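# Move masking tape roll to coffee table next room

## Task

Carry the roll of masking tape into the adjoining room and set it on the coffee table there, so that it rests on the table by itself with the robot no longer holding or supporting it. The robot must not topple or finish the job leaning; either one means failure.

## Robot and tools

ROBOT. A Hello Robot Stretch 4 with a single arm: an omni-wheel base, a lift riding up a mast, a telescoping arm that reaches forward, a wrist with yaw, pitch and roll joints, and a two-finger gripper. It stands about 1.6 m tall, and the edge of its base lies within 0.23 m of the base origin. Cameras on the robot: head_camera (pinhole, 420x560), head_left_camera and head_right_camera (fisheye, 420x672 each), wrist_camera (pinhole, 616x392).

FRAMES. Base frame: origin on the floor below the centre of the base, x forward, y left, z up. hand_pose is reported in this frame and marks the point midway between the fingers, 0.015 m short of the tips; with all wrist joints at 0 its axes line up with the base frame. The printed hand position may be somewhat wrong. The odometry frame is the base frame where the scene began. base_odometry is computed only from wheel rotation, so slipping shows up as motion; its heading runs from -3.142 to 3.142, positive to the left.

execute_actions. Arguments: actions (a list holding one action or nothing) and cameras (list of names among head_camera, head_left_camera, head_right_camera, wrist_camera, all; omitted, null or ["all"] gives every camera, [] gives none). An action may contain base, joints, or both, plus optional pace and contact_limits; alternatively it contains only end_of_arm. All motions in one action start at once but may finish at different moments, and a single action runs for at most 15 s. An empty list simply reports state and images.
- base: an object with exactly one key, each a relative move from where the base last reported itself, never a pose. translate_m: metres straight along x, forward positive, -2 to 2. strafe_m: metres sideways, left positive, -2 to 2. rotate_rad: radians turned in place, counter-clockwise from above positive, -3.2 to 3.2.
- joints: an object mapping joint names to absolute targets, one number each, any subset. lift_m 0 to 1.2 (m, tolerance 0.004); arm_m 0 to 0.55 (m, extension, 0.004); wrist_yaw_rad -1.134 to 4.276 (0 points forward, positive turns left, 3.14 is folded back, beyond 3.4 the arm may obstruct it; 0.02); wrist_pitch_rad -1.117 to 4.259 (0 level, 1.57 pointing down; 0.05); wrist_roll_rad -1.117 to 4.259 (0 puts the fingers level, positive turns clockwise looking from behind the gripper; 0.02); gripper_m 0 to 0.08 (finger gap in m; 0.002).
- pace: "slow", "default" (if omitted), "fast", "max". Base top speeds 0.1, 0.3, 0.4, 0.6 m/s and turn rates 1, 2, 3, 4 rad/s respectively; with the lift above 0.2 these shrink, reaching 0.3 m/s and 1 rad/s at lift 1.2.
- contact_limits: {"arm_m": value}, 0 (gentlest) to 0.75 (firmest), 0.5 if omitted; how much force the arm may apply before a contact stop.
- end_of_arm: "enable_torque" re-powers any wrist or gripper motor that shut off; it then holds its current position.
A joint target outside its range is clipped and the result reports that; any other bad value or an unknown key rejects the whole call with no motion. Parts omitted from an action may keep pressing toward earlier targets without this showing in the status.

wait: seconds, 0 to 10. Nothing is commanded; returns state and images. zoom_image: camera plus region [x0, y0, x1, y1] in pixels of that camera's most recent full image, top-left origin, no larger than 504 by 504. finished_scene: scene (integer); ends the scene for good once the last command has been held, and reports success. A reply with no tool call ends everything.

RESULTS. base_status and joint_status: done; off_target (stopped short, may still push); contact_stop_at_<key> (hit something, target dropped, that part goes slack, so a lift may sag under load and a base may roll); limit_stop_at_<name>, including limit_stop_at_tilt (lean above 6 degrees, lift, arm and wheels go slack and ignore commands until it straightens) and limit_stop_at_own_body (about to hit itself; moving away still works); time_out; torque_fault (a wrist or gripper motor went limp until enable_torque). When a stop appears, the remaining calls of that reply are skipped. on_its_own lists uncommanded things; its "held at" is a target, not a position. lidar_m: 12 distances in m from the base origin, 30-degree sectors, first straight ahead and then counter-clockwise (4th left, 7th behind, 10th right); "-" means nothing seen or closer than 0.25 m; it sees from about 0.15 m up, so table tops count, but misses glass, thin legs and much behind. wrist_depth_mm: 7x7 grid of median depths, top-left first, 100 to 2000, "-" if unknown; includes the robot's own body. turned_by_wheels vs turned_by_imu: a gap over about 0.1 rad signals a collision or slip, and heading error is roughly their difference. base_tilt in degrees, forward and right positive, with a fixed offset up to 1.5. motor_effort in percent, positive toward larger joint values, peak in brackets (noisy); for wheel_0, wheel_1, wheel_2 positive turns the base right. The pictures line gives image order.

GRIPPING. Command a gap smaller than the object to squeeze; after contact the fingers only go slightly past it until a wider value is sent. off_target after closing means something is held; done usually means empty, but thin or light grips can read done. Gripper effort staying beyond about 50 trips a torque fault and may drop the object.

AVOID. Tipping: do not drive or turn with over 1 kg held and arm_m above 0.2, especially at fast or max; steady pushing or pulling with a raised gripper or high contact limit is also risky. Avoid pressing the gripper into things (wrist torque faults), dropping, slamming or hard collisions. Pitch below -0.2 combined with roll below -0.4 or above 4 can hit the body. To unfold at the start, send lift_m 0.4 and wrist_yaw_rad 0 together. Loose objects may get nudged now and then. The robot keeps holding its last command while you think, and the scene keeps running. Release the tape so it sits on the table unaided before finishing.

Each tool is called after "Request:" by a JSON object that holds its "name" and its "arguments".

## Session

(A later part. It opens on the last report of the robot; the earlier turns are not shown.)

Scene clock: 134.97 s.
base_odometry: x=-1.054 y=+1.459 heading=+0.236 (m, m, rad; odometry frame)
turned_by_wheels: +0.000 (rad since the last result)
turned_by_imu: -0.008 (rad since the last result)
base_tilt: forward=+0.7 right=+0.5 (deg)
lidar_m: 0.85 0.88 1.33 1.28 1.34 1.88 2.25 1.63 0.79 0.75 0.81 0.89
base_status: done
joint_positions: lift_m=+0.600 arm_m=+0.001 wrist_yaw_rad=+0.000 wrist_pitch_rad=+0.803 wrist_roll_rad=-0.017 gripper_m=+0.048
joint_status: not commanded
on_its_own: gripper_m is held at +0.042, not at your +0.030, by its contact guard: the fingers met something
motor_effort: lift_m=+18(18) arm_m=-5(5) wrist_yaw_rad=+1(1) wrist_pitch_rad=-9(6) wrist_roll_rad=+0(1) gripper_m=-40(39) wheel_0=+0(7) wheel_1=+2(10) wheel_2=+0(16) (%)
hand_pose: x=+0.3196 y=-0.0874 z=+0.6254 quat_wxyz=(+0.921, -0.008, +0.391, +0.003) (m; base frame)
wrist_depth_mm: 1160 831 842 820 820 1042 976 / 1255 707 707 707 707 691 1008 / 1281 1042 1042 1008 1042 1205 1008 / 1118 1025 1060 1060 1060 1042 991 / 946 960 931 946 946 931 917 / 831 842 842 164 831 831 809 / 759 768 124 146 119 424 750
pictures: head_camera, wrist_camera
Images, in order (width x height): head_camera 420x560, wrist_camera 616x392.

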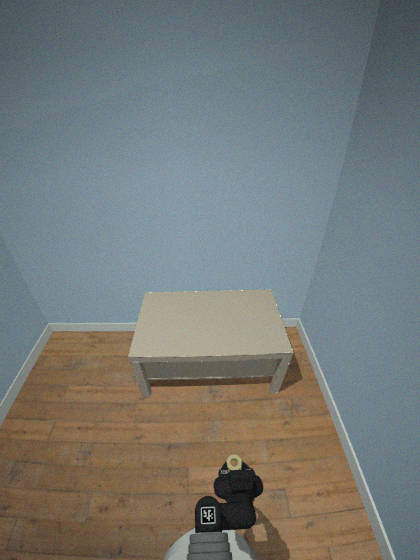

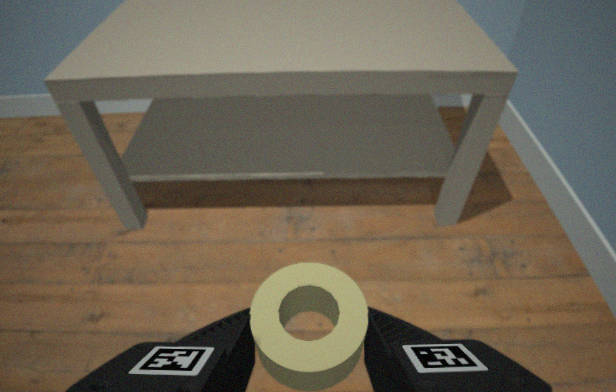

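Request:
{"name": "execute_actions", "arguments": {"actions": [{"base":{"translate_m":0.4},"joints":{"arm_m":0.3,"lift_m":0.52},"pace":"fast"}], "cameras": ["wrist_camera"]}}

Scene clock: 145.80 s.
base_odometry: x=-0.665 y=+1.553 heading=+0.237 (m, m, rad; odometry frame)
turned_by_wheels: +0.000 (rad since the last result)
turned_by_imu: -0.003 (rad since the last result)
base_tilt: forward=+0.8 right=+0.6 (deg)
lidar_m: 0.47 0.50 1.35 1.29 1.35 1.87 2.67 1.15 0.81 0.75 0.79 0.50
base_status: done
joint_positions: lift_m=+0.520 arm_m=+0.299 wrist_yaw_rad=+0.000 wrist_pitch_rad=+0.802 wrist_roll_rad=-0.017 gripper_m=+0.048
joint_status: all done
on_its_own: gripper_m is held at +0.042, not at your +0.030, by its contact guard: the fingers met something
motor_effort: lift_m=+17(20) arm_m=+5(5) wrist_yaw_rad=-1(2) wrist_pitch_rad=-6(6) wrist_roll_rad=+1(1) gripper_m=-40(39) wheel_0=+1(7) wheel_1=+3(10) wheel_2=-1(17) (%)
hand_pose: x=+0.6179 y=-0.0874 z=+0.5455 quat_wxyz=(+0.921, -0.008, +0.390, +0.003) (m; base frame)
wrist_depth_mm: 517 512 521 525 525 521 530 / 492 484 480 473 469 473 473 / 399 399 397 394 392 392 389 / 342 338 336 334 334 332 330 / 293 293 294 291 291 289 287 / 258 259 259 164 256 256 254 / 233 236 124 146 119 168 231
pictures: wrist_camera
Images, in order (width x height): wrist_camera 616x392.

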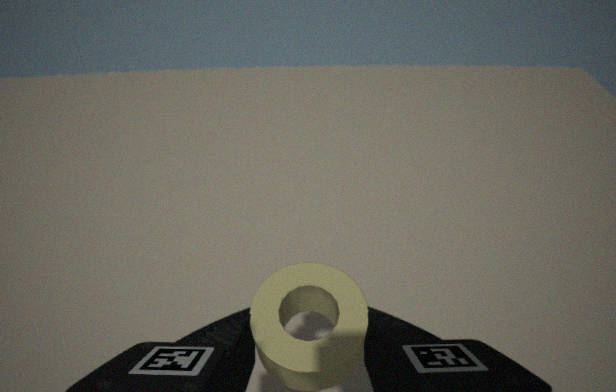

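Request:
{"name": "execute_actions", "arguments": {"actions": [{"joints":{"lift_m":0.449}}], "cameras": []}}

Request:
{"name": "execute_actions", "arguments": {"actions": [{"joints":{"gripper_m":0.08}}], "cameras": []}}

Request:
{"name": "execute_actions", "arguments": {"actions": [{"joints":{"lift_m":0.52},"pace":"fast"}], "cameras": ["wrist_camera"]}}

Scene clock: 152.73 s.
base_odometry: x=-0.665 y=+1.553 heading=+0.237 (m, m, rad; odometry frame)
turned_by_wheels: +0.000 (rad since the last result)
turned_by_imu: +0.000 (rad since the last result)
base_tilt: forward=+0.7 right=+0.5 (deg)
lidar_m: 0.44 0.48 1.34 1.29 1.34 1.86 2.65 1.11 0.81 0.75 0.79 0.51
base_status: not commanded
joint_positions: lift_m=+0.449 arm_m=+0.299 wrist_yaw_rad=+0.000 wrist_pitch_rad=+0.801 wrist_roll_rad=-0.017 gripper_m=+0.048
joint_status: all done
on_its_own: gripper_m is held at +0.042, not at your +0.030, by its contact guard: the fingers met something
motor_effort: lift_m=+15(16) arm_m=+5(5) wrist_yaw_rad=+0(1) wrist_pitch_rad=-1(6) wrist_roll_rad=+0(1) gripper_m=-40(39) wheel_0=+1(1) wheel_1=+3(3) wheel_2=-1(1) (%)
hand_pose: x=+0.6180 y=-0.0874 z=+0.4748 quat_wxyz=(+0.921, -0.008, +0.390, +0.003) (m; base frame)
wrist_depth_mm: 445 436 439 433 430 421 424 / 349 345 343 338 338 336 340 / 286 283 282 279 279 278 277 / 241 240 239 238 237 236 236 / 208 208 208 208 207 205 204 / 185 184 184 164 183 182 180 / 166 168 124 146 119 135 -
pictures: none
No camera images: the call's "cameras" was empty. Leave "cameras" out to get every camera's image.

Scene clock: 153.77 s.
base_odometry: x=-0.665 y=+1.553 heading=+0.237 (m, m, rad; odometry frame)
turned_by_wheels: +0.000 (rad since the last result)
turned_by_imu: +0.000 (rad since the last result)
base_tilt: forward=+0.7 right=+0.5 (deg)
lidar_m: 0.47 0.49 1.36 1.28 1.34 1.85 2.65 1.12 0.81 0.76 0.80 0.48
base_status: not commanded
joint_positions: lift_m=+0.449 arm_m=+0.299 wrist_yaw_rad=+0.000 wrist_pitch_rad=+0.801 wrist_roll_rad=-0.017 gripper_m=+0.080
joint_status: all done
motor_effort: lift_m=+15(15) arm_m=+5(5) wrist_yaw_rad=+0(0) wrist_pitch_rad=-3(3) wrist_roll_rad=+0(2) gripper_m=+3(37) wheel_0=+1(1) wheel_1=+3(3) wheel_2=-1(1) (%)
hand_pose: x=+0.6181 y=-0.0874 z=+0.4748 quat_wxyz=(+0.921, -0.008, +0.390, +0.003) (m; base frame)
wrist_depth_mm: 442 436 436 430 430 418 424 / 351 347 342 338 338 338 338 / 287 282 282 279 278 278 277 / 241 240 239 238 237 236 235 / 208 209 207 208 207 205 204 / 183 184 184 164 182 181 180 / 167 104 158 146 156 108 -
pictures: none
No camera images: the call's "cameras" was empty. Leave "cameras" out to get every camera's image.

Scene clock: 154.80 s.
base_odometry: x=-0.665 y=+1.553 heading=+0.237 (m, m, rad; odometry frame)
turned_by_wheels: +0.000 (rad since the last result)
turned_by_imu: +0.000 (rad since the last result)
base_tilt: forward=+0.7 right=+0.5 (deg)
lidar_m: 0.47 0.50 1.35 1.29 1.35 1.89 2.67 1.12 0.79 0.74 0.79 0.51
base_status: not commanded
joint_positions: lift_m=+0.520 arm_m=+0.299 wrist_yaw_rad=+0.000 wrist_pitch_rad=+0.802 wrist_roll_rad=-0.017 gripper_m=+0.080
joint_status: all done
motor_effort: lift_m=+21(24) arm_m=+5(5) wrist_yaw_rad=-1(0) wrist_pitch_rad=-5(6) wrist_roll_rad=+0(0) gripper_m=+2(2) wheel_0=+1(1) wheel_1=+3(3) wheel_2=-1(1) (%)
hand_pose: x=+0.6179 y=-0.0874 z=+0.5452 quat_wxyz=(+0.921, -0.008, +0.390, +0.003) (m; base frame)
wrist_depth_mm: 517 517 521 521 525 530 530 / 492 488 484 477 469 473 477 / 404 399 394 394 392 392 392 / 340 340 336 336 334 330 330 / 294 294 293 293 290 290 287 / 258 258 259 259 257 256 254 / 236 104 223 214 223 108 -
pictures: wrist_camera
Images, in order (width x height): wrist_camera 616x392.

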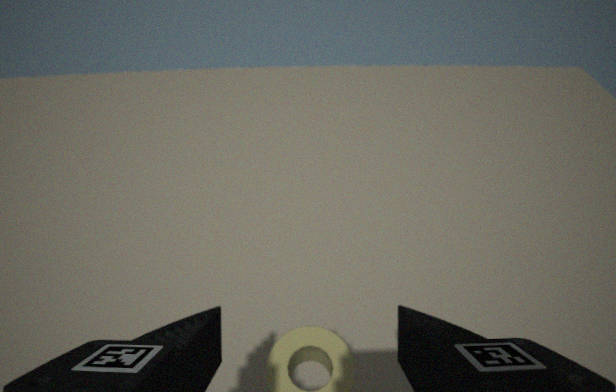

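Request:
{"name": "finished_scene", "arguments": {"scene": 1}}

The scene is finished: the task was done.


## Next scene

The same job, from a new start.

Request:
{"name": "execute_actions", "arguments": {"actions": []}}

Scene clock: 0.00 s.
base_odometry: x=+0.000 y=+0.000 heading=+0.000 (m, m, rad; odometry frame)
turned_by_wheels: +0.000 (rad since the last result)
turned_by_imu: +0.000 (rad since the last result)
base_tilt: forward=+0.6 right=+0.4 (deg)
lidar_m: 0.83 0.76 0.78 0.96 0.87 0.88 1.03 0.92 0.93 1.16 1.26 2.78
base_status: not commanded
joint_positions: lift_m=+0.264 arm_m=-0.001 wrist_yaw_rad=+3.127 wrist_pitch_rad=-0.005 wrist_roll_rad=-0.017 gripper_m=+0.040
joint_status: not commanded
motor_effort: lift_m=+19 arm_m=-1 wrist_yaw_rad=-1 wrist_pitch_rad=-8 wrist_roll_rad=+1 gripper_m=+0 wheel_0=+0 wheel_1=+0 wheel_2=+0 (%)
hand_pose: x=-0.0410 y=+0.0905 z=+0.4433 quat_wxyz=(+0.007, +0.002, -0.008, +1.000) (m; base frame)
wrist_depth_mm: - 141 1229 1336 1060 878 750 / - 140 1229 1336 1078 866 759 / - 123 178 1336 1078 878 759 / 105 139 220 1366 1078 878 759 / 139 976 1205 1336 1078 878 759 / 904 1025 1160 1308 1025 891 750 / 891 960 124 1118 120 809 759
pictures: head_camera, head_left_camera, head_right_camera, wrist_camera
Images, in order (width x height): head_camera 420x560, head_left_camera 420x672, head_right_camera 420x672, wrist_camera 616x392.

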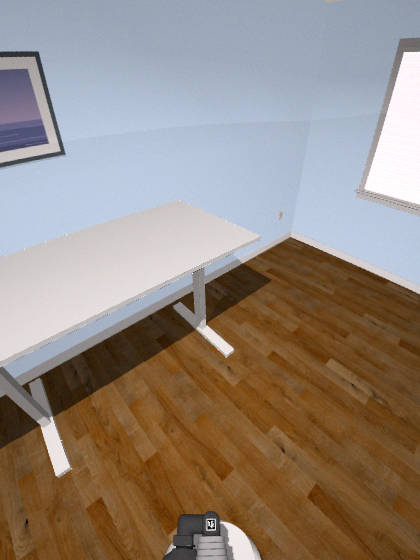

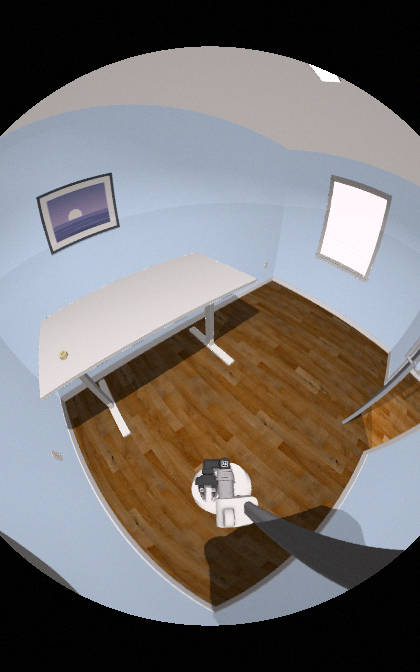

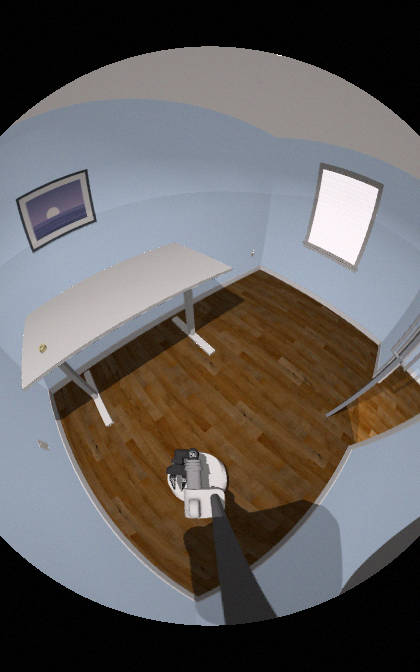

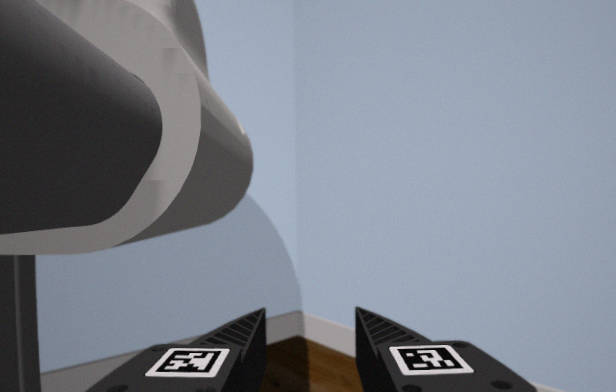

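Higher table, tape near the left wall. I'll aim diagonally.

Request:
{"name": "execute_actions", "arguments": {"actions": [{"base":{"rotate_rad":1.2},"joints":{"lift_m":1.1,"wrist_yaw_rad":0,"wrist_pitch_rad":0.8,"gripper_m":0.08},"pace":"fast"}], "cameras": ["head_camera","wrist_camera"]}}

Scene clock: 10.67 s.
base_odometry: x=+0.000 y=+0.000 heading=+1.200 (m, m, rad; odometry frame)
turned_by_wheels: +1.200 (rad since the last result)
turned_by_imu: +1.185 (rad since the last result)
base_tilt: forward=+0.6 right=+0.5 (deg)
lidar_m: 0.79 0.92 0.86 0.90 0.96 0.91 0.96 1.28 2.83 1.12 0.82 0.78
base_status: done
joint_positions: lift_m=+1.100 arm_m=+0.000 wrist_yaw_rad=+0.000 wrist_pitch_rad=+0.802 wrist_roll_rad=-0.017 gripper_m=+0.080
joint_status: all done
motor_effort: lift_m=+20(20) arm_m=-1(1) wrist_yaw_rad=-2(7) wrist_pitch_rad=-4(7) wrist_roll_rad=+1(0) gripper_m=+1(1) wheel_0=-1(9) wheel_1=-2(12) wheel_2=-2(14) (%)
hand_pose: x=+0.3183 y=-0.0874 z=+1.1252 quat_wxyz=(+0.921, -0.008, +0.390, +0.003) (m; base frame)
wrist_depth_mm: 768 931 1255 820 820 788 788 / 788 1008 1308 699 634 627 627 / 842 1060 1430 1863 1576 564 525 / 878 1138 1576 1808 1708 1618 1397 / 917 1182 1537 1576 1576 1537 1537 / 976 1255 1397 1397 1366 1366 1336 / 991 104 1182 1229 1182 107 -
pictures: head_camera, wrist_camera
Images, in order (width x height): head_camera 420x560, wrist_camera 616x392.

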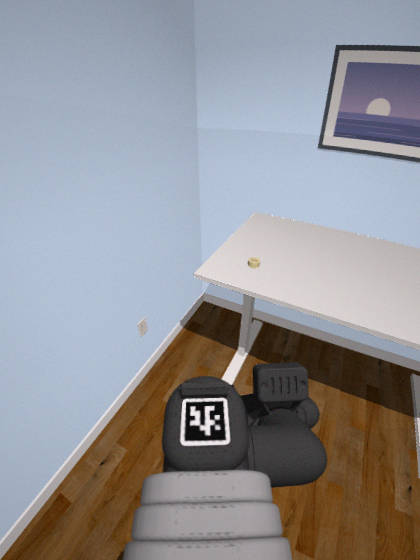

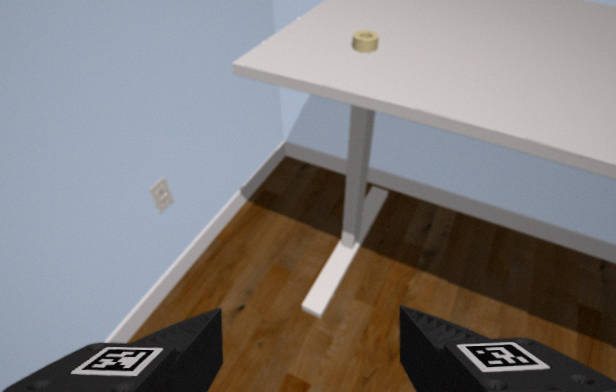

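Request:
{"name": "execute_actions", "arguments": {"actions": [{"base":{"rotate_rad":-0.116},"pace":"fast"}], "cameras": []}}

Request:
{"name": "execute_actions", "arguments": {"actions": [{"base":{"translate_m":0.3},"joints":{"arm_m":0.3,"lift_m":1.03},"pace":"fast"}], "cameras": ["wrist_camera"]}}

Scene clock: 18.37 s.
base_odometry: x=+0.000 y=+0.000 heading=+1.084 (m, m, rad; odometry frame)
turned_by_wheels: -0.115 (rad since the last result)
turned_by_imu: -0.114 (rad since the last result)
base_tilt: forward=+0.7 right=+0.5 (deg)
lidar_m: 0.78 0.96 0.86 0.89 1.02 0.92 0.94 1.17 1.28 2.65 0.84 0.76
base_status: done
joint_positions: lift_m=+1.100 arm_m=+0.000 wrist_yaw_rad=+0.000 wrist_pitch_rad=+0.802 wrist_roll_rad=-0.017 gripper_m=+0.080
joint_status: not commanded
motor_effort: lift_m=+20(20) arm_m=-1(1) wrist_yaw_rad=-1(2) wrist_pitch_rad=-4(7) wrist_roll_rad=+1(1) gripper_m=+2(2) wheel_0=+2(3) wheel_1=+4(8) wheel_2=+4(6) (%)
hand_pose: x=+0.3183 y=-0.0874 z=+1.1252 quat_wxyz=(+0.921, -0.008, +0.390, +0.003) (m; base frame)
wrist_depth_mm: 854 1078 1308 809 809 788 798 / 866 1118 715 668 634 627 634 / 917 1182 1708 1756 1618 574 535 / 946 1281 1708 1808 1756 1618 1499 / 976 1336 1576 1576 1537 1537 1499 / 1042 1336 1397 1397 1397 1366 1336 / 1025 104 1182 1255 1182 107 -
pictures: none
No camera images: the call's "cameras" was empty. Leave "cameras" out to get every camera's image.

Scene clock: 20.73 s.
base_odometry: x=+0.140 y=+0.265 heading=+1.085 (m, m, rad; odometry frame)
turned_by_wheels: +0.000 (rad since the last result)
turned_by_imu: -0.002 (rad since the last result)
base_tilt: forward=+0.8 right=+0.4 (deg)
lidar_m: 0.51 0.84 0.75 0.77 0.94 1.19 1.21 1.50 2.95 0.84 0.56 0.50
base_status: done
joint_positions: lift_m=+1.030 arm_m=+0.299 wrist_yaw_rad=+0.000 wrist_pitch_rad=+0.802 wrist_roll_rad=-0.017 gripper_m=+0.080
joint_status: all done
motor_effort: lift_m=+17(19) arm_m=+5(5) wrist_yaw_rad=-1(3) wrist_pitch_rad=-4(6) wrist_roll_rad=+1(1) gripper_m=+2(2) wheel_0=+2(7) wheel_1=+4(8) wheel_2=-3(14) (%)
hand_pose: x=+0.6180 y=-0.0874 z=+1.0555 quat_wxyz=(+0.921, -0.008, +0.390, +0.003) (m; base frame)
wrist_depth_mm: 634 798 878 668 627 609 609 / 654 842 976 496 492 492 488 / 683 878 415 410 402 404 402 / 707 809 351 349 345 343 342 / 715 307 306 297 301 298 297 / 271 272 270 257 267 265 263 / 248 104 231 241 232 107 -
pictures: wrist_camera
Images, in order (width x height): wrist_camera 616x392.

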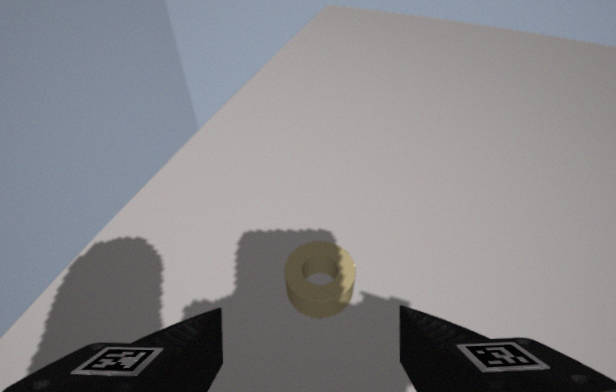

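Request:
{"name": "execute_actions", "arguments": {"actions": [{"base":{"strafe_m":-0.008},"joints":{"arm_m":0.368,"lift_m":0.95}}], "cameras": ["wrist_camera"]}}

Request:
{"name": "execute_actions", "arguments": {"actions": [{"joints":{"gripper_m":0.03}}], "cameras": []}}

Request:
{"name": "execute_actions", "arguments": {"actions": [{"joints":{"lift_m":1.0}}], "cameras": ["wrist_camera"]}}

Scene clock: 28.07 s.
base_odometry: x=+0.147 y=+0.261 heading=+1.085 (m, m, rad; odometry frame)
turned_by_wheels: +0.000 (rad since the last result)
turned_by_imu: +0.000 (rad since the last result)
base_tilt: forward=+0.7 right=+0.5 (deg)
lidar_m: 0.52 0.85 0.77 0.77 0.98 1.21 1.20 1.52 2.94 0.80 0.55 0.49
base_status: done
joint_positions: lift_m=+0.950 arm_m=+0.367 wrist_yaw_rad=+0.000 wrist_pitch_rad=+0.802 wrist_roll_rad=-0.017 gripper_m=+0.080
joint_status: all done
motor_effort: lift_m=+16(15) arm_m=+5(4) wrist_yaw_rad=+1(1) wrist_pitch_rad=-6(3) wrist_roll_rad=+0(1) gripper_m=+3(3) wheel_0=-1(9) wheel_1=-1(9) wheel_2=+0(5) (%)
hand_pose: x=+0.6859 y=-0.0874 z=+0.9756 quat_wxyz=(+0.921, -0.008, +0.390, +0.003) (m; base frame)
wrist_depth_mm: 621 788 788 433 427 415 415 / 640 809 342 338 336 334 334 / 661 286 281 278 277 276 273 / 247 240 239 238 236 234 233 / 210 209 208 207 206 204 203 / 185 185 180 165 179 180 179 / 168 104 158 148 156 107 -
pictures: wrist_camera
Images, in order (width x height): wrist_camera 616x392.

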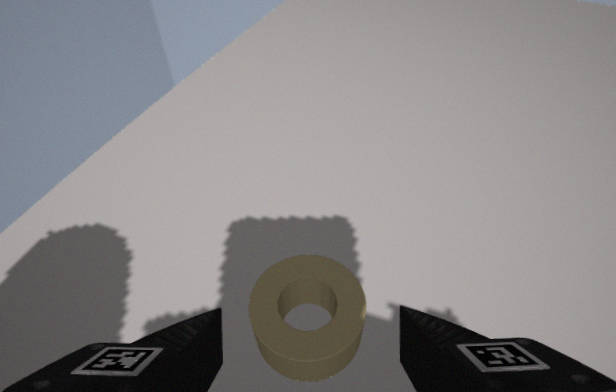

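Scene clock: 29.17 s.
base_odometry: x=+0.147 y=+0.261 heading=+1.085 (m, m, rad; odometry frame)
turned_by_wheels: +0.000 (rad since the last result)
turned_by_imu: +0.000 (rad since the last result)
base_tilt: forward=+0.8 right=+0.4 (deg)
lidar_m: 0.52 0.84 0.76 0.76 0.99 1.19 1.22 1.49 2.93 0.84 0.53 0.49
base_status: not commanded
joint_positions: lift_m=+0.950 arm_m=+0.367 wrist_yaw_rad=+0.000 wrist_pitch_rad=+0.801 wrist_roll_rad=-0.017 gripper_m=+0.047
joint_status: gripper_m off_target (ended at +0.047, target +0.030)
on_its_own: gripper_m is held at +0.041, not at your +0.030, by its contact guard: the fingers met something
motor_effort: lift_m=+16(16) arm_m=+5(5) wrist_yaw_rad=+0(2) wrist_pitch_rad=-4(4) wrist_roll_rad=+0(2) gripper_m=-38(40) wheel_0=-1(1) wheel_1=+0(0) wheel_2=+0(0) (%)
hand_pose: x=+0.6860 y=-0.0874 z=+0.9757 quat_wxyz=(+0.921, -0.008, +0.390, +0.003) (m; base frame)
wrist_depth_mm: 621 788 788 430 430 418 418 / 634 809 343 338 334 334 334 / 668 285 281 278 277 274 274 / 250 241 239 237 236 235 234 / 210 209 208 207 205 204 203 / 185 185 184 164 178 180 179 / 166 168 128 150 119 164 -
pictures: none
No camera images: the call's "cameras" was empty. Leave "cameras" out to get every camera's image.

Scene clock: 30.27 s.
base_odometry: x=+0.147 y=+0.261 heading=+1.085 (m, m, rad; odometry frame)
turned_by_wheels: +0.000 (rad since the last result)
turned_by_imu: +0.000 (rad since the last result)
base_tilt: forward=+0.8 right=+0.5 (deg)
lidar_m: 0.50 0.86 0.77 0.77 0.97 1.20 1.21 1.51 2.94 0.84 0.53 0.49
base_status: not commanded
joint_positions: lift_m=+1.000 arm_m=+0.367 wrist_yaw_rad=+0.000 wrist_pitch_rad=+0.802 wrist_roll_rad=-0.017 gripper_m=+0.047
joint_status: all done
on_its_own: gripper_m is held at +0.041, not at your +0.030, by its contact guard: the fingers met something
motor_effort: lift_m=+21(22) arm_m=+5(5) wrist_yaw_rad=+0(0) wrist_pitch_rad=-5(5) wrist_roll_rad=+0(0) gripper_m=-39(38) wheel_0=-1(1) wheel_1=+0(0) wheel_2=+0(0) (%)
hand_pose: x=+0.6859 y=-0.0874 z=+1.0252 quat_wxyz=(+0.921, -0.008, +0.390, +0.003) (m; base frame)
wrist_depth_mm: 627 778 809 554 549 535 535 / 640 820 878 436 430 430 430 / 668 842 362 359 355 353 353 / 691 319 307 306 303 303 301 / 668 270 268 266 264 263 260 / 237 237 237 164 229 232 230 / 214 216 128 150 119 212 211
pictures: wrist_camera
Images, in order (width x height): wrist_camera 616x392.

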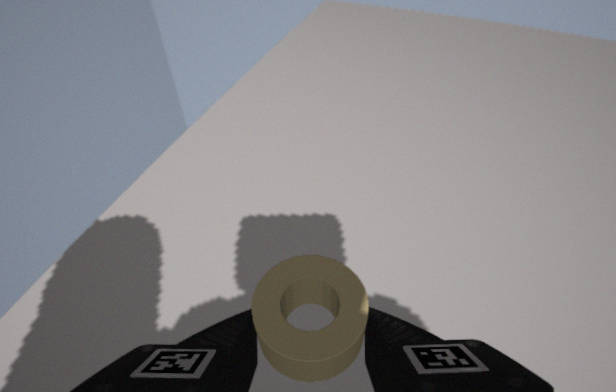

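Request:
{"name": "execute_actions", "arguments": {"actions": [{"base":{"translate_m":-0.85},"joints":{"arm_m":0},"pace":"fast"}], "cameras": []}}

Request:
{"name": "execute_actions", "arguments": {"actions": [{"base":{"rotate_rad":-1.92},"joints":{"wrist_pitch_rad":1.5,"lift_m":0.6}}], "cameras": ["head_camera","head_left_camera"]}}

Scene clock: 42.07 s.
base_odometry: x=-0.250 y=-0.490 heading=+1.084 (m, m, rad; odometry frame)
turned_by_wheels: +0.000 (rad since the last result)
turned_by_imu: +0.006 (rad since the last result)
base_tilt: forward=+0.8 right=+0.5 (deg)
lidar_m: 1.28 1.17 1.07 0.70 0.46 0.41 0.43 0.54 0.96 2.69 1.38 1.26
base_status: done
joint_positions: lift_m=+1.000 arm_m=+0.001 wrist_yaw_rad=+0.000 wrist_pitch_rad=+0.802 wrist_roll_rad=-0.017 gripper_m=+0.047
joint_status: all done
on_its_own: gripper_m is held at +0.041, not at your +0.030, by its contact guard: the fingers met something
motor_effort: lift_m=+20(21) arm_m=-5(6) wrist_yaw_rad=+1(1) wrist_pitch_rad=-5(8) wrist_roll_rad=+1(1) gripper_m=-39(38) wheel_0=-1(7) wheel_1=-4(9) wheel_2=+0(14) (%)
hand_pose: x=+0.3196 y=-0.0874 z=+1.0251 quat_wxyz=(+0.921, -0.008, +0.391, +0.003) (m; base frame)
wrist_depth_mm: 1042 1336 1863 1921 1808 1661 1537 / 1078 1430 1983 - 1983 1808 1661 / 1118 1464 1921 1921 1921 1921 1863 / 1182 1537 1661 1661 1618 1618 1576 / 1205 1430 1464 1464 1430 1430 1397 / 1229 1308 1281 164 1229 1255 1229 / 1160 1160 128 150 119 1118 1118
pictures: none
No camera images: the call's "cameras" was empty. Leave "cameras" out to get every camera's image.

Scene clock: 44.67 s.
base_odometry: x=-0.250 y=-0.490 heading=-0.835 (m, m, rad; odometry frame)
turned_by_wheels: -1.919 (rad since the last result)
turned_by_imu: -1.896 (rad since the last result)
base_tilt: forward=+0.8 right=+0.5 (deg)
lidar_m: 0.93 2.76 1.29 1.27 1.36 1.13 1.07 0.59 0.42 0.40 0.44 0.64
base_status: done
joint_positions: lift_m=+0.600 arm_m=+0.001 wrist_yaw_rad=+0.000 wrist_pitch_rad=+1.500 wrist_roll_rad=-0.017 gripper_m=+0.047
joint_status: all done
on_its_own: gripper_m is held at +0.041, not at your +0.030, by its contact guard: the fingers met something
motor_effort: lift_m=+17(16) arm_m=-5(5) wrist_yaw_rad=+2(1) wrist_pitch_rad=+0(1) wrist_roll_rad=+2(1) gripper_m=-39(38) wheel_0=+2(8) wheel_1=+3(9) wheel_2=+5(11) (%)
hand_pose: x=+0.1868 y=-0.0874 z=+0.5662 quat_wxyz=(+0.732, -0.006, +0.682, +0.006) (m; base frame)
wrist_depth_mm: 759 750 759 741 741 723 521 / 750 741 750 741 741 732 512 / 741 741 732 732 732 723 512 / 732 723 732 732 723 715 517 / 723 715 621 591 707 707 517 / 715 715 496 164 707 691 512 / 707 496 128 150 119 603 508
pictures: head_camera, head_left_camera
Images, in order (width x height): head_camera 420x560, head_left_camera 420x672.

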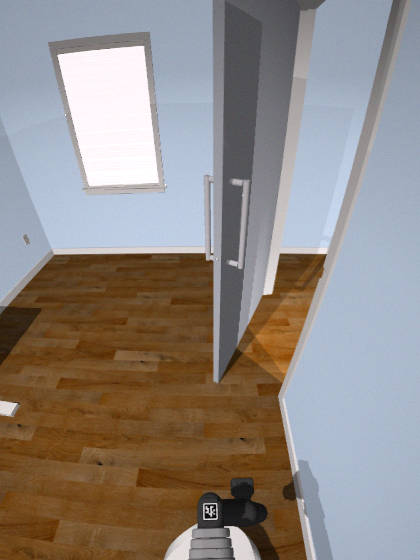

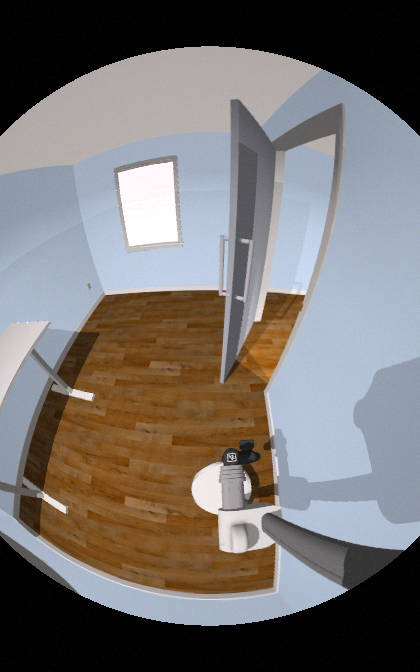

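Request:
{"name": "execute_actions", "arguments": {"actions": [{"base":{"strafe_m":-0.13},"pace":"fast"}], "cameras": []}}

Request:
{"name": "execute_actions", "arguments": {"actions": [{"base":{"translate_m":0.53},"joints":{"arm_m":0.25},"pace":"fast"}], "cameras": ["head_camera"]}}

Scene clock: 53.00 s.
base_odometry: x=-0.346 y=-0.577 heading=-0.835 (m, m, rad; odometry frame)
turned_by_wheels: +0.000 (rad since the last result)
turned_by_imu: +0.000 (rad since the last result)
base_tilt: forward=+0.7 right=+0.6 (deg)
lidar_m: 0.95 2.74 1.43 1.41 1.50 1.13 1.04 0.39 0.28 0.28 0.30 0.42
base_status: done
joint_positions: lift_m=+0.600 arm_m=+0.001 wrist_yaw_rad=+0.000 wrist_pitch_rad=+1.500 wrist_roll_rad=-0.017 gripper_m=+0.047
joint_status: not commanded
on_its_own: gripper_m is held at +0.041, not at your +0.030, by its contact guard: the fingers met something
motor_effort: lift_m=+17(17) arm_m=-5(5) wrist_yaw_rad=+0(1) wrist_pitch_rad=-1(0) wrist_roll_rad=+1(1) gripper_m=-38(38) wheel_0=+0(10) wheel_1=+0(13) wheel_2=+0(4) (%)
hand_pose: x=+0.1868 y=-0.0874 z=+0.5662 quat_wxyz=(+0.732, -0.006, +0.682, +0.006) (m; base frame)
wrist_depth_mm: 768 759 750 741 741 473 334 / 750 750 741 741 741 480 334 / 741 741 741 732 732 484 338 / 732 723 732 723 723 480 336 / 723 723 597 585 715 480 336 / 715 715 500 164 640 477 332 / 707 496 128 150 119 382 322
pictures: none
No camera images: the call's "cameras" was empty. Leave "cameras" out to get every camera's image.

Scene clock: 55.60 s.
base_odometry: x=+0.009 y=-0.970 heading=-0.835 (m, m, rad; odometry frame)
turned_by_wheels: +0.000 (rad since the last result)
turned_by_imu: -0.004 (rad since the last result)
base_tilt: forward=+0.6 right=+0.5 (deg)
lidar_m: 0.40 2.21 2.23 1.37 1.45 1.66 1.11 0.43 0.31 0.30 0.32 1.15
base_status: done
joint_positions: lift_m=+0.600 arm_m=+0.249 wrist_yaw_rad=+0.000 wrist_pitch_rad=+1.500 wrist_roll_rad=-0.017 gripper_m=+0.047
joint_status: all done
on_its_own: gripper_m is held at +0.041, not at your +0.030, by its contact guard: the fingers met something
motor_effort: lift_m=+17(17) arm_m=+5(7) wrist_yaw_rad=+1(1) wrist_pitch_rad=+0(1) wrist_roll_rad=+1(1) gripper_m=-39(38) wheel_0=+1(8) wheel_1=+3(9) wheel_2=-2(14) (%)
hand_pose: x=+0.4351 y=-0.0874 z=+0.5662 quat_wxyz=(+0.732, -0.006, +0.682, +0.006) (m; base frame)
wrist_depth_mm: 125 163 244 455 750 741 741 / 133 180 283 634 741 732 723 / 145 203 342 723 732 723 732 / 160 233 430 723 715 715 715 / 177 270 640 715 715 707 691 / 199 707 707 164 699 640 691 / 707 707 128 150 119 421 392
pictures: head_camera
Images, in order (width x height): head_camera 420x560.

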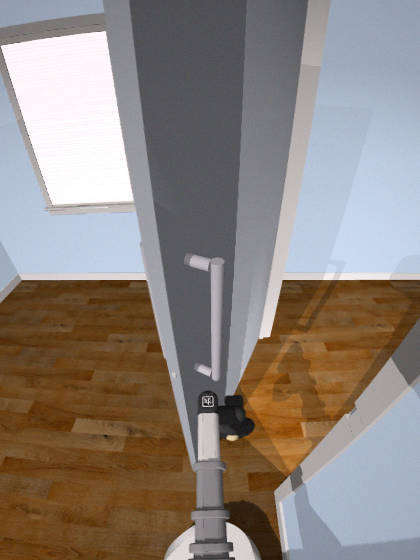

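Request:
{"name": "execute_actions", "arguments": {"actions": [{"base":{"strafe_m":0.33},"joints":{"arm_m":0.4},"pace":"slow"}], "cameras": ["head_camera"]}}

Scene clock: 65.73 s.
base_odometry: x=+0.254 y=-0.749 heading=-0.835 (m, m, rad; odometry frame)
turned_by_wheels: +0.000 (rad since the last result)
turned_by_imu: -0.001 (rad since the last result)
base_tilt: forward=+0.7 right=+0.6 (deg)
lidar_m: 0.58 2.21 1.06 1.04 1.09 1.66 1.61 0.89 0.64 0.62 0.65 0.81
base_status: done
joint_positions: lift_m=+0.600 arm_m=+0.399 wrist_yaw_rad=+0.000 wrist_pitch_rad=+1.500 wrist_roll_rad=-0.017 gripper_m=+0.047
joint_status: all done
on_its_own: gripper_m is held at +0.041, not at your +0.030, by its contact guard: the fingers met something
motor_effort: lift_m=+17(17) arm_m=+5(9) wrist_yaw_rad=-1(1) wrist_pitch_rad=+0(1) wrist_roll_rad=+1(1) gripper_m=-38(38) wheel_0=-3(11) wheel_1=+5(11) wheel_2=-3(4) (%)
hand_pose: x=+0.5850 y=-0.0874 z=+0.5662 quat_wxyz=(+0.732, -0.006, +0.682, +0.006) (m; base frame)
wrist_depth_mm: - - - 110 176 732 741 / - - - 136 377 732 732 / - - 117 218 732 723 723 / - - 153 597 715 715 715 / - 125 285 715 715 707 707 / 111 707 707 164 707 707 699 / 707 707 128 150 119 691 691
pictures: head_camera
Images, in order (width x height): head_camera 420x560.

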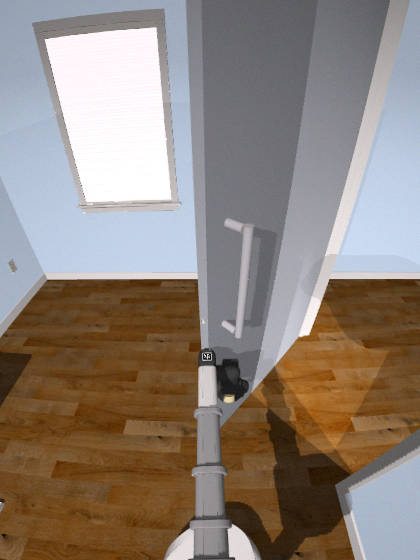

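Request:
{"name": "execute_actions", "arguments": {"actions": [{"base":{"rotate_rad":-0.81},"joints":{"arm_m":0}}], "cameras": []}}

Request:
{"name": "execute_actions", "arguments": {"actions": [{"base":{"strafe_m":0.09}}], "cameras": []}}

Request:
{"name": "execute_actions", "arguments": {"actions": [{"base":{"translate_m":0.35},"pace":"fast"}], "cameras": ["head_camera","head_left_camera"]}}

Scene clock: 78.83 s.
base_odometry: x=+0.254 y=-0.749 heading=-1.644 (m, m, rad; odometry frame)
turned_by_wheels: -0.809 (rad since the last result)
turned_by_imu: -0.800 (rad since the last result)
base_tilt: forward=+0.7 right=+0.6 (deg)
lidar_m: 1.56 0.60 0.58 2.14 1.04 1.04 1.24 1.61 1.26 0.75 0.63 0.62
base_status: done
joint_positions: lift_m=+0.600 arm_m=+0.001 wrist_yaw_rad=+0.000 wrist_pitch_rad=+1.501 wrist_roll_rad=-0.017 gripper_m=+0.047
joint_status: all done
on_its_own: gripper_m is held at +0.041, not at your +0.030, by its contact guard: the fingers met something
motor_effort: lift_m=+17(17) arm_m=-5(5) wrist_yaw_rad=+0(0) wrist_pitch_rad=-3(2) wrist_roll_rad=+0(0) gripper_m=-38(39) wheel_0=+3(8) wheel_1=+3(10) wheel_2=+3(11) (%)
hand_pose: x=+0.1867 y=-0.0874 z=+0.5662 quat_wxyz=(+0.731, -0.006, +0.682, +0.006) (m; base frame)
wrist_depth_mm: 741 750 741 741 741 603 500 / 741 750 741 741 741 691 559 / 732 741 741 732 723 732 647 / 732 723 723 723 723 723 715 / 723 723 591 585 715 707 715 / 715 723 496 164 699 707 707 / 707 496 128 150 119 699 691
pictures: none
No camera images: the call's "cameras" was empty. Leave "cameras" out to get every camera's image.

Scene clock: 80.23 s.
base_odometry: x=+0.343 y=-0.755 heading=-1.644 (m, m, rad; odometry frame)
turned_by_wheels: +0.000 (rad since the last result)
turned_by_imu: +0.000 (rad since the last result)
base_tilt: forward=+0.5 right=+0.4 (deg)
lidar_m: 1.40 0.52 2.04 2.05 0.97 0.96 1.18 1.68 1.38 0.82 0.69 0.70
base_status: done
joint_positions: lift_m=+0.600 arm_m=+0.001 wrist_yaw_rad=+0.000 wrist_pitch_rad=+1.501 wrist_roll_rad=-0.017 gripper_m=+0.047
joint_status: not commanded
on_its_own: gripper_m is held at +0.041, not at your +0.030, by its contact guard: the fingers met something
motor_effort: lift_m=+17(17) arm_m=-5(5) wrist_yaw_rad=+1(1) wrist_pitch_rad=-2(3) wrist_roll_rad=+0(0) gripper_m=-38(38) wheel_0=-1(10) wheel_1=+2(10) wheel_2=+0(1) (%)
hand_pose: x=+0.1867 y=-0.0874 z=+0.5662 quat_wxyz=(+0.731, -0.006, +0.682, +0.006) (m; base frame)
wrist_depth_mm: 609 759 750 750 750 676 574 / 609 741 750 741 741 732 640 / 741 732 741 741 723 732 723 / 723 723 732 723 723 715 715 / 723 723 615 580 707 707 715 / 715 707 496 164 707 707 699 / 707 496 128 150 119 691 699
pictures: none
No camera images: the call's "cameras" was empty. Leave "cameras" out to get every camera's image.

Scene clock: 82.40 s.
base_odometry: x=+0.318 y=-1.104 heading=-1.644 (m, m, rad; odometry frame)
turned_by_wheels: +0.000 (rad since the last result)
turned_by_imu: -0.003 (rad since the last result)
base_tilt: forward=+0.9 right=+0.5 (deg)
lidar_m: 1.21 0.48 0.27 0.33 1.24 1.22 1.46 1.94 0.92 0.53 0.45 0.44
base_status: done
joint_positions: lift_m=+0.600 arm_m=+0.001 wrist_yaw_rad=+0.000 wrist_pitch_rad=+1.500 wrist_roll_rad=-0.017 gripper_m=+0.047
joint_status: not commanded
on_its_own: gripper_m is held at +0.041, not at your +0.030, by its contact guard: the fingers met something
motor_effort: lift_m=+17(17) arm_m=-5(5) wrist_yaw_rad=+1(1) wrist_pitch_rad=-1(0) wrist_roll_rad=+0(1) gripper_m=-38(38) wheel_0=+0(6) wheel_1=+3(9) wheel_2=-2(17) (%)
hand_pose: x=+0.1867 y=-0.0874 z=+0.5662 quat_wxyz=(+0.732, -0.006, +0.682, +0.006) (m; base frame)
wrist_depth_mm: 621 741 759 750 750 741 741 / 621 750 741 741 732 741 334 / 603 732 732 732 741 500 379 / 597 723 723 723 723 627 473 / 585 723 627 591 715 707 597 / 591 707 496 164 707 699 699 / 707 496 128 150 119 699 691
pictures: head_camera, head_left_camera
Images, in order (width x height): head_camera 420x560, head_left_camera 420x672.

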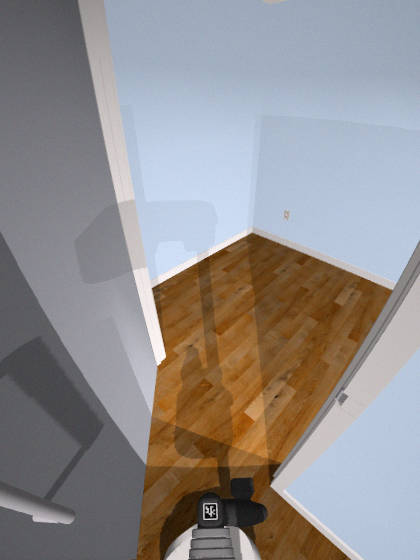

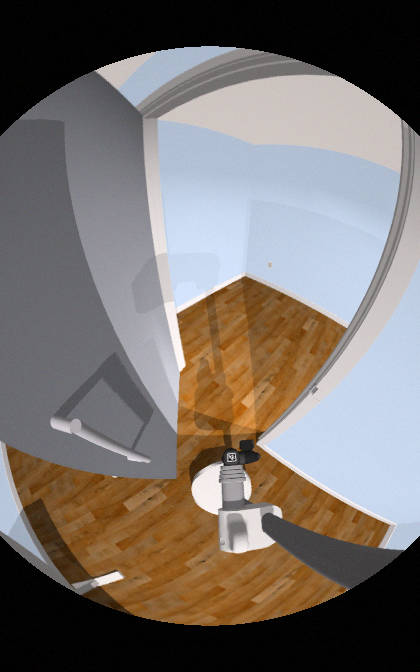

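Request:
{"name": "execute_actions", "arguments": {"actions": [{"base":{"translate_m":0.62},"pace":"fast"}], "cameras": []}}

Request:
{"name": "execute_actions", "arguments": {"actions": [{"base":{"rotate_rad":-1.15}}], "cameras": ["head_camera","head_right_camera"]}}

Scene clock: 89.93 s.
base_odometry: x=+0.272 y=-1.722 heading=-1.644 (m, m, rad; odometry frame)
turned_by_wheels: +0.000 (rad since the last result)
turned_by_imu: -0.005 (rad since the last result)
base_tilt: forward=+0.9 right=+0.5 (deg)
lidar_m: 1.59 0.51 0.35 0.31 0.34 0.47 2.73 2.43 0.38 2.05 2.26 2.26
base_status: done
joint_positions: lift_m=+0.600 arm_m=+0.001 wrist_yaw_rad=+0.000 wrist_pitch_rad=+1.500 wrist_roll_rad=-0.017 gripper_m=+0.047
joint_status: not commanded
on_its_own: gripper_m is held at +0.041, not at your +0.030, by its contact guard: the fingers met something
motor_effort: lift_m=+17(17) arm_m=-5(5) wrist_yaw_rad=+0(1) wrist_pitch_rad=+0(1) wrist_roll_rad=+1(1) gripper_m=-39(38) wheel_0=+0(10) wheel_1=+3(8) wheel_2=-1(17) (%)
hand_pose: x=+0.1867 y=-0.0874 z=+0.5662 quat_wxyz=(+0.732, -0.006, +0.682, +0.006) (m; base frame)
wrist_depth_mm: 597 759 759 750 750 741 750 / 621 750 750 741 741 732 732 / 627 741 741 732 732 723 723 / 615 732 732 715 723 715 715 / 609 715 627 585 715 707 707 / 603 707 500 164 707 707 699 / 597 496 128 150 119 699 699
pictures: none
No camera images: the call's "cameras" was empty. Leave "cameras" out to get every camera's image.

Scene clock: 91.73 s.
base_odometry: x=+0.272 y=-1.722 heading=-2.793 (m, m, rad; odometry frame)
turned_by_wheels: -1.149 (rad since the last result)
turned_by_imu: -1.135 (rad since the last result)
base_tilt: forward=+0.8 right=+0.5 (deg)
lidar_m: 2.29 2.26 1.71 0.57 0.35 0.33 0.32 0.43 1.86 2.38 0.37 1.97
base_status: done
joint_positions: lift_m=+0.600 arm_m=+0.001 wrist_yaw_rad=+0.000 wrist_pitch_rad=+1.500 wrist_roll_rad=-0.017 gripper_m=+0.047
joint_status: not commanded
on_its_own: gripper_m is held at +0.041, not at your +0.030, by its contact guard: the fingers met something
motor_effort: lift_m=+17(17) arm_m=-5(5) wrist_yaw_rad=+2(2) wrist_pitch_rad=-2(2) wrist_roll_rad=+0(1) gripper_m=-38(37) wheel_0=+3(6) wheel_1=+4(11) wheel_2=+5(9) (%)
hand_pose: x=+0.1867 y=-0.0874 z=+0.5662 quat_wxyz=(+0.732, -0.006, +0.682, +0.006) (m; base frame)
wrist_depth_mm: 759 759 759 750 750 750 741 / 750 741 741 741 741 732 732 / 741 732 741 741 732 723 634 / 732 723 723 723 723 517 359 / 715 723 715 585 715 676 407 / 715 707 496 164 699 699 699 / 707 496 128 150 119 699 691
pictures: head_camera, head_right_camera
Images, in order (width x height): head_camera 420x560, head_right_camera 420x672.

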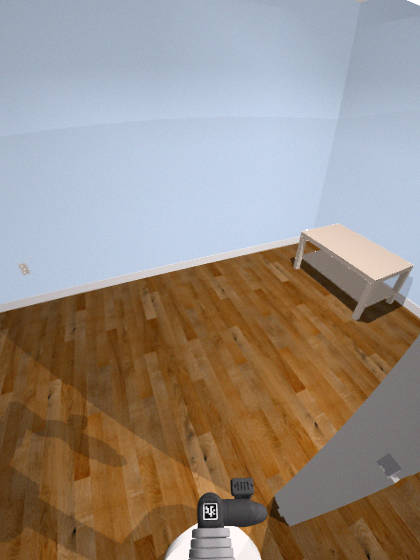

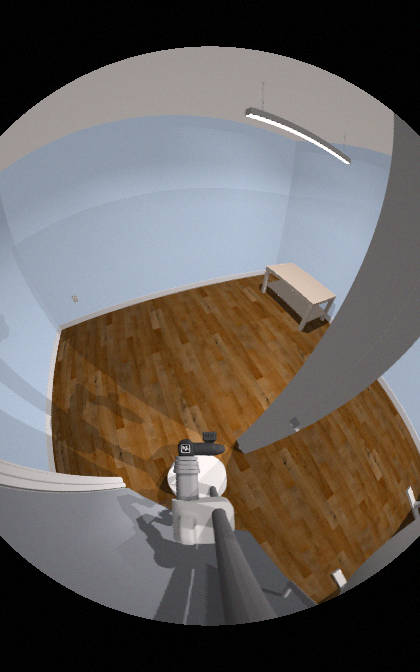

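Request:
{"name": "execute_actions", "arguments": {"actions": [{"base":{"translate_m":1.4},"joints":{"wrist_pitch_rad":0.8},"pace":"fast"}], "cameras": []}}

Request:
{"name": "execute_actions", "arguments": {"actions": [{"base":{"rotate_rad":-1.15},"pace":"fast"}], "cameras": ["head_camera"]}}

Scene clock: 102.53 s.
base_odometry: x=-1.043 y=-2.201 heading=-2.793 (m, m, rad; odometry frame)
turned_by_wheels: +0.000 (rad since the last result)
turned_by_imu: -0.010 (rad since the last result)
base_tilt: forward=+0.8 right=+0.4 (deg)
lidar_m: 0.97 0.96 1.06 1.67 1.86 1.58 1.64 1.12 1.25 1.26 1.23 1.20
base_status: done
joint_positions: lift_m=+0.600 arm_m=+0.001 wrist_yaw_rad=+0.000 wrist_pitch_rad=+0.803 wrist_roll_rad=-0.017 gripper_m=+0.047
joint_status: all done
on_its_own: gripper_m is held at +0.041, not at your +0.030, by its contact guard: the fingers met something
motor_effort: lift_m=+17(17) arm_m=-5(5) wrist_yaw_rad=+2(2) wrist_pitch_rad=-7(11) wrist_roll_rad=+0(1) gripper_m=-38(38) wheel_0=-1(8) wheel_1=+3(11) wheel_2=+0(18) (%)
hand_pose: x=+0.3195 y=-0.0874 z=+0.6254 quat_wxyz=(+0.921, -0.008, +0.391, +0.003) (m; base frame)
wrist_depth_mm: 634 683 741 809 917 1025 1138 / 691 750 831 904 1025 1160 1308 / 759 831 917 1042 1160 1229 1229 / 842 946 1042 1078 1078 1060 1060 / 904 960 960 946 931 931 931 / 842 854 842 164 809 820 809 / 750 768 128 150 119 750 741
pictures: none
No camera images: the call's "cameras" was empty. Leave "cameras" out to get every camera's image.

Scene clock: 104.10 s.
base_odometry: x=-1.043 y=-2.201 heading=+2.341 (m, m, rad; odometry frame)
turned_by_wheels: -1.149 (rad since the last result)
turned_by_imu: -1.135 (rad since the last result)
base_tilt: forward=+0.8 right=+0.5 (deg)
lidar_m: 1.21 1.31 0.99 0.94 1.02 1.48 1.86 1.58 1.64 1.13 1.18 1.28
base_status: done
joint_positions: lift_m=+0.600 arm_m=+0.001 wrist_yaw_rad=+0.000 wrist_pitch_rad=+0.802 wrist_roll_rad=-0.017 gripper_m=+0.047
joint_status: not commanded
on_its_own: gripper_m is held at +0.041, not at your +0.030, by its contact guard: the fingers met something
motor_effort: lift_m=+17(17) arm_m=-5(4) wrist_yaw_rad=+1(1) wrist_pitch_rad=-8(8) wrist_roll_rad=+1(0) gripper_m=-39(37) wheel_0=+2(6) wheel_1=+3(12) wheel_2=+5(11) (%)
hand_pose: x=+0.3195 y=-0.0874 z=+0.6254 quat_wxyz=(+0.921, -0.008, +0.391, +0.003) (m; base frame)
wrist_depth_mm: 1397 1025 1464 1430 1008 1576 1537 / 1397 1430 1281 1308 1281 1537 1464 / 1281 1255 1308 1281 1229 1255 1255 / 1118 1098 1078 1078 1060 1078 1060 / 946 946 960 946 946 931 917 / 842 842 842 165 809 820 820 / 759 768 128 150 119 750 732
pictures: head_camera
Images, in order (width x height): head_camera 420x560.

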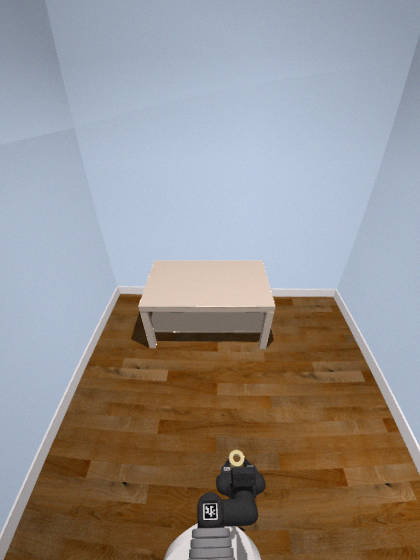

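Request:
{"name": "execute_actions", "arguments": {"actions": [{"base":{"translate_m":0.75},"joints":{"arm_m":0.3,"lift_m":0.52},"pace":"fast"}], "cameras": ["wrist_camera"]}}

Scene clock: 113.37 s.
base_odometry: x=-1.566 y=-1.663 heading=+2.341 (m, m, rad; odometry frame)
turned_by_wheels: +0.000 (rad since the last result)
turned_by_imu: -0.006 (rad since the last result)
base_tilt: forward=+0.7 right=+0.5 (deg)
lidar_m: 0.48 0.52 0.94 0.91 0.97 1.41 2.61 2.16 1.19 1.17 1.25 0.52
base_status: done
joint_positions: lift_m=+0.520 arm_m=+0.299 wrist_yaw_rad=+0.000 wrist_pitch_rad=+0.802 wrist_roll_rad=-0.017 gripper_m=+0.047
joint_status: all done
on_its_own: gripper_m is held at +0.041, not at your +0.030, by its contact guard: the fingers met something
motor_effort: lift_m=+17(14) arm_m=+5(7) wrist_yaw_rad=+0(1) wrist_pitch_rad=-6(9) wrist_roll_rad=+1(0) gripper_m=-38(38) wheel_0=+0(11) wheel_1=+4(10) wheel_2=-3(16) (%)
hand_pose: x=+0.6179 y=-0.0874 z=+0.5455 quat_wxyz=(+0.921, -0.008, +0.390, +0.003) (m; base frame)
wrist_depth_mm: 580 585 569 569 564 559 559 / 504 488 484 477 473 473 473 / 407 399 397 392 389 389 387 / 343 340 338 336 332 330 329 / 296 294 293 291 290 287 286 / 259 260 259 164 251 254 253 / 234 237 128 150 119 231 229
pictures: wrist_camera
Images, in order (width x height): wrist_camera 616x392.

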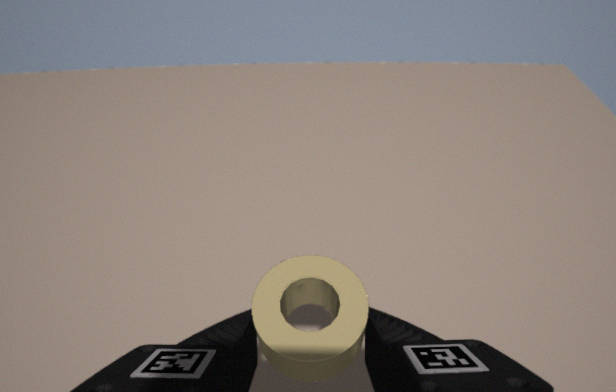

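Request:
{"name": "execute_actions", "arguments": {"actions": [{"joints":{"lift_m":0.449}}], "cameras": []}}

Request:
{"name": "execute_actions", "arguments": {"actions": [{"joints":{"gripper_m":0.08}}], "cameras": []}}

Request:
{"name": "execute_actions", "arguments": {"actions": [{"joints":{"lift_m":0.52},"pace":"fast"}], "cameras": ["wrist_camera"]}}

Scene clock: 119.60 s.
base_odometry: x=-1.566 y=-1.663 heading=+2.341 (m, m, rad; odometry frame)
turned_by_wheels: +0.000 (rad since the last result)
turned_by_imu: +0.000 (rad since the last result)
base_tilt: forward=+0.7 right=+0.5 (deg)
lidar_m: 0.49 0.53 0.95 0.91 0.98 1.39 2.61 2.18 1.21 1.17 1.25 0.51
base_status: not commanded
joint_positions: lift_m=+0.449 arm_m=+0.299 wrist_yaw_rad=+0.000 wrist_pitch_rad=+0.801 wrist_roll_rad=-0.017 gripper_m=+0.047
joint_status: all done
on_its_own: gripper_m is held at +0.041, not at your +0.030, by its contact guard: the fingers met something
motor_effort: lift_m=+15(20) arm_m=+5(5) wrist_yaw_rad=+1(2) wrist_pitch_rad=-3(6) wrist_roll_rad=+1(0) gripper_m=-38(38) wheel_0=+0(0) wheel_1=+4(4) wheel_2=-2(2) (%)
hand_pose: x=+0.6181 y=-0.0874 z=+0.4749 quat_wxyz=(+0.921, -0.008, +0.390, +0.003) (m; base frame)
wrist_depth_mm: 452 439 436 433 430 415 421 / 353 347 342 338 336 334 334 / 289 285 282 278 277 276 274 / 243 242 240 238 236 234 233 / 211 210 208 208 206 204 203 / 185 185 184 164 178 181 179 / 166 168 128 150 119 164 -
pictures: none
No camera images: the call's "cameras" was empty. Leave "cameras" out to get every camera's image.

Scene clock: 120.63 s.
base_odometry: x=-1.566 y=-1.663 heading=+2.341 (m, m, rad; odometry frame)
turned_by_wheels: +0.000 (rad since the last result)
turned_by_imu: +0.000 (rad since the last result)
base_tilt: forward=+0.6 right=+0.5 (deg)
lidar_m: 0.49 0.52 0.94 0.92 0.99 1.42 2.62 2.16 1.20 1.16 1.23 0.49
base_status: not commanded
joint_positions: lift_m=+0.449 arm_m=+0.299 wrist_yaw_rad=+0.000 wrist_pitch_rad=+0.801 wrist_roll_rad=-0.017 gripper_m=+0.080
joint_status: all done
motor_effort: lift_m=+15(15) arm_m=+5(5) wrist_yaw_rad=+0(0) wrist_pitch_rad=-1(3) wrist_roll_rad=+1(0) gripper_m=+2(35) wheel_0=+0(0) wheel_1=+4(4) wheel_2=-2(2) (%)
hand_pose: x=+0.6181 y=-0.0874 z=+0.4748 quat_wxyz=(+0.921, -0.008, +0.390, +0.003) (m; base frame)
wrist_depth_mm: 452 439 436 433 430 415 415 / 353 349 342 338 336 334 334 / 289 285 281 278 277 274 274 / 243 240 238 236 236 234 232 / 209 209 208 207 205 204 202 / 183 183 179 163 178 180 179 / 167 104 158 150 156 107 -
pictures: none
No camera images: the call's "cameras" was empty. Leave "cameras" out to get every camera's image.

Scene clock: 121.67 s.
base_odometry: x=-1.566 y=-1.663 heading=+2.341 (m, m, rad; odometry frame)
turned_by_wheels: +0.000 (rad since the last result)
turned_by_imu: +0.000 (rad since the last result)
base_tilt: forward=+0.8 right=+0.4 (deg)
lidar_m: 0.48 0.52 0.94 0.90 0.98 1.42 2.61 2.17 1.18 1.16 1.23 0.52
base_status: not commanded
joint_positions: lift_m=+0.520 arm_m=+0.299 wrist_yaw_rad=+0.000 wrist_pitch_rad=+0.802 wrist_roll_rad=-0.017 gripper_m=+0.080
joint_status: all done
motor_effort: lift_m=+20(23) arm_m=+5(5) wrist_yaw_rad=+1(0) wrist_pitch_rad=-6(5) wrist_roll_rad=+1(1) gripper_m=+3(2) wheel_0=+0(0) wheel_1=+4(4) wheel_2=-2(2) (%)
hand_pose: x=+0.6180 y=-0.0874 z=+0.5452 quat_wxyz=(+0.921, -0.008, +0.390, +0.003) (m; base frame)
wrist_depth_mm: 580 574 569 569 564 564 559 / 500 488 480 473 473 469 469 / 407 399 397 392 389 387 384 / 342 340 338 334 330 329 327 / 296 294 293 291 291 289 287 / 259 260 259 258 257 254 253 / 236 104 223 216 223 107 -
pictures: wrist_camera
Images, in order (width x height): wrist_camera 616x392.

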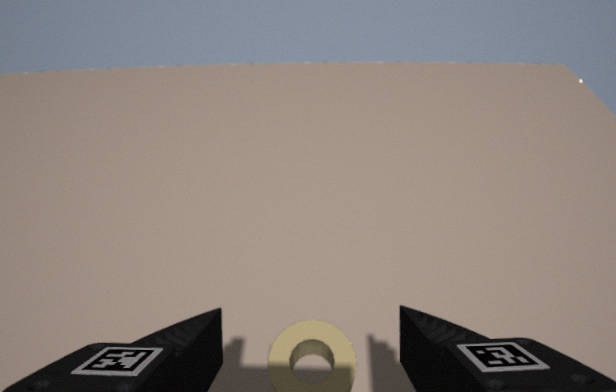

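Request:
{"name": "finished_scene", "arguments": {"scene": 2}}

The scene is finished: the task was done.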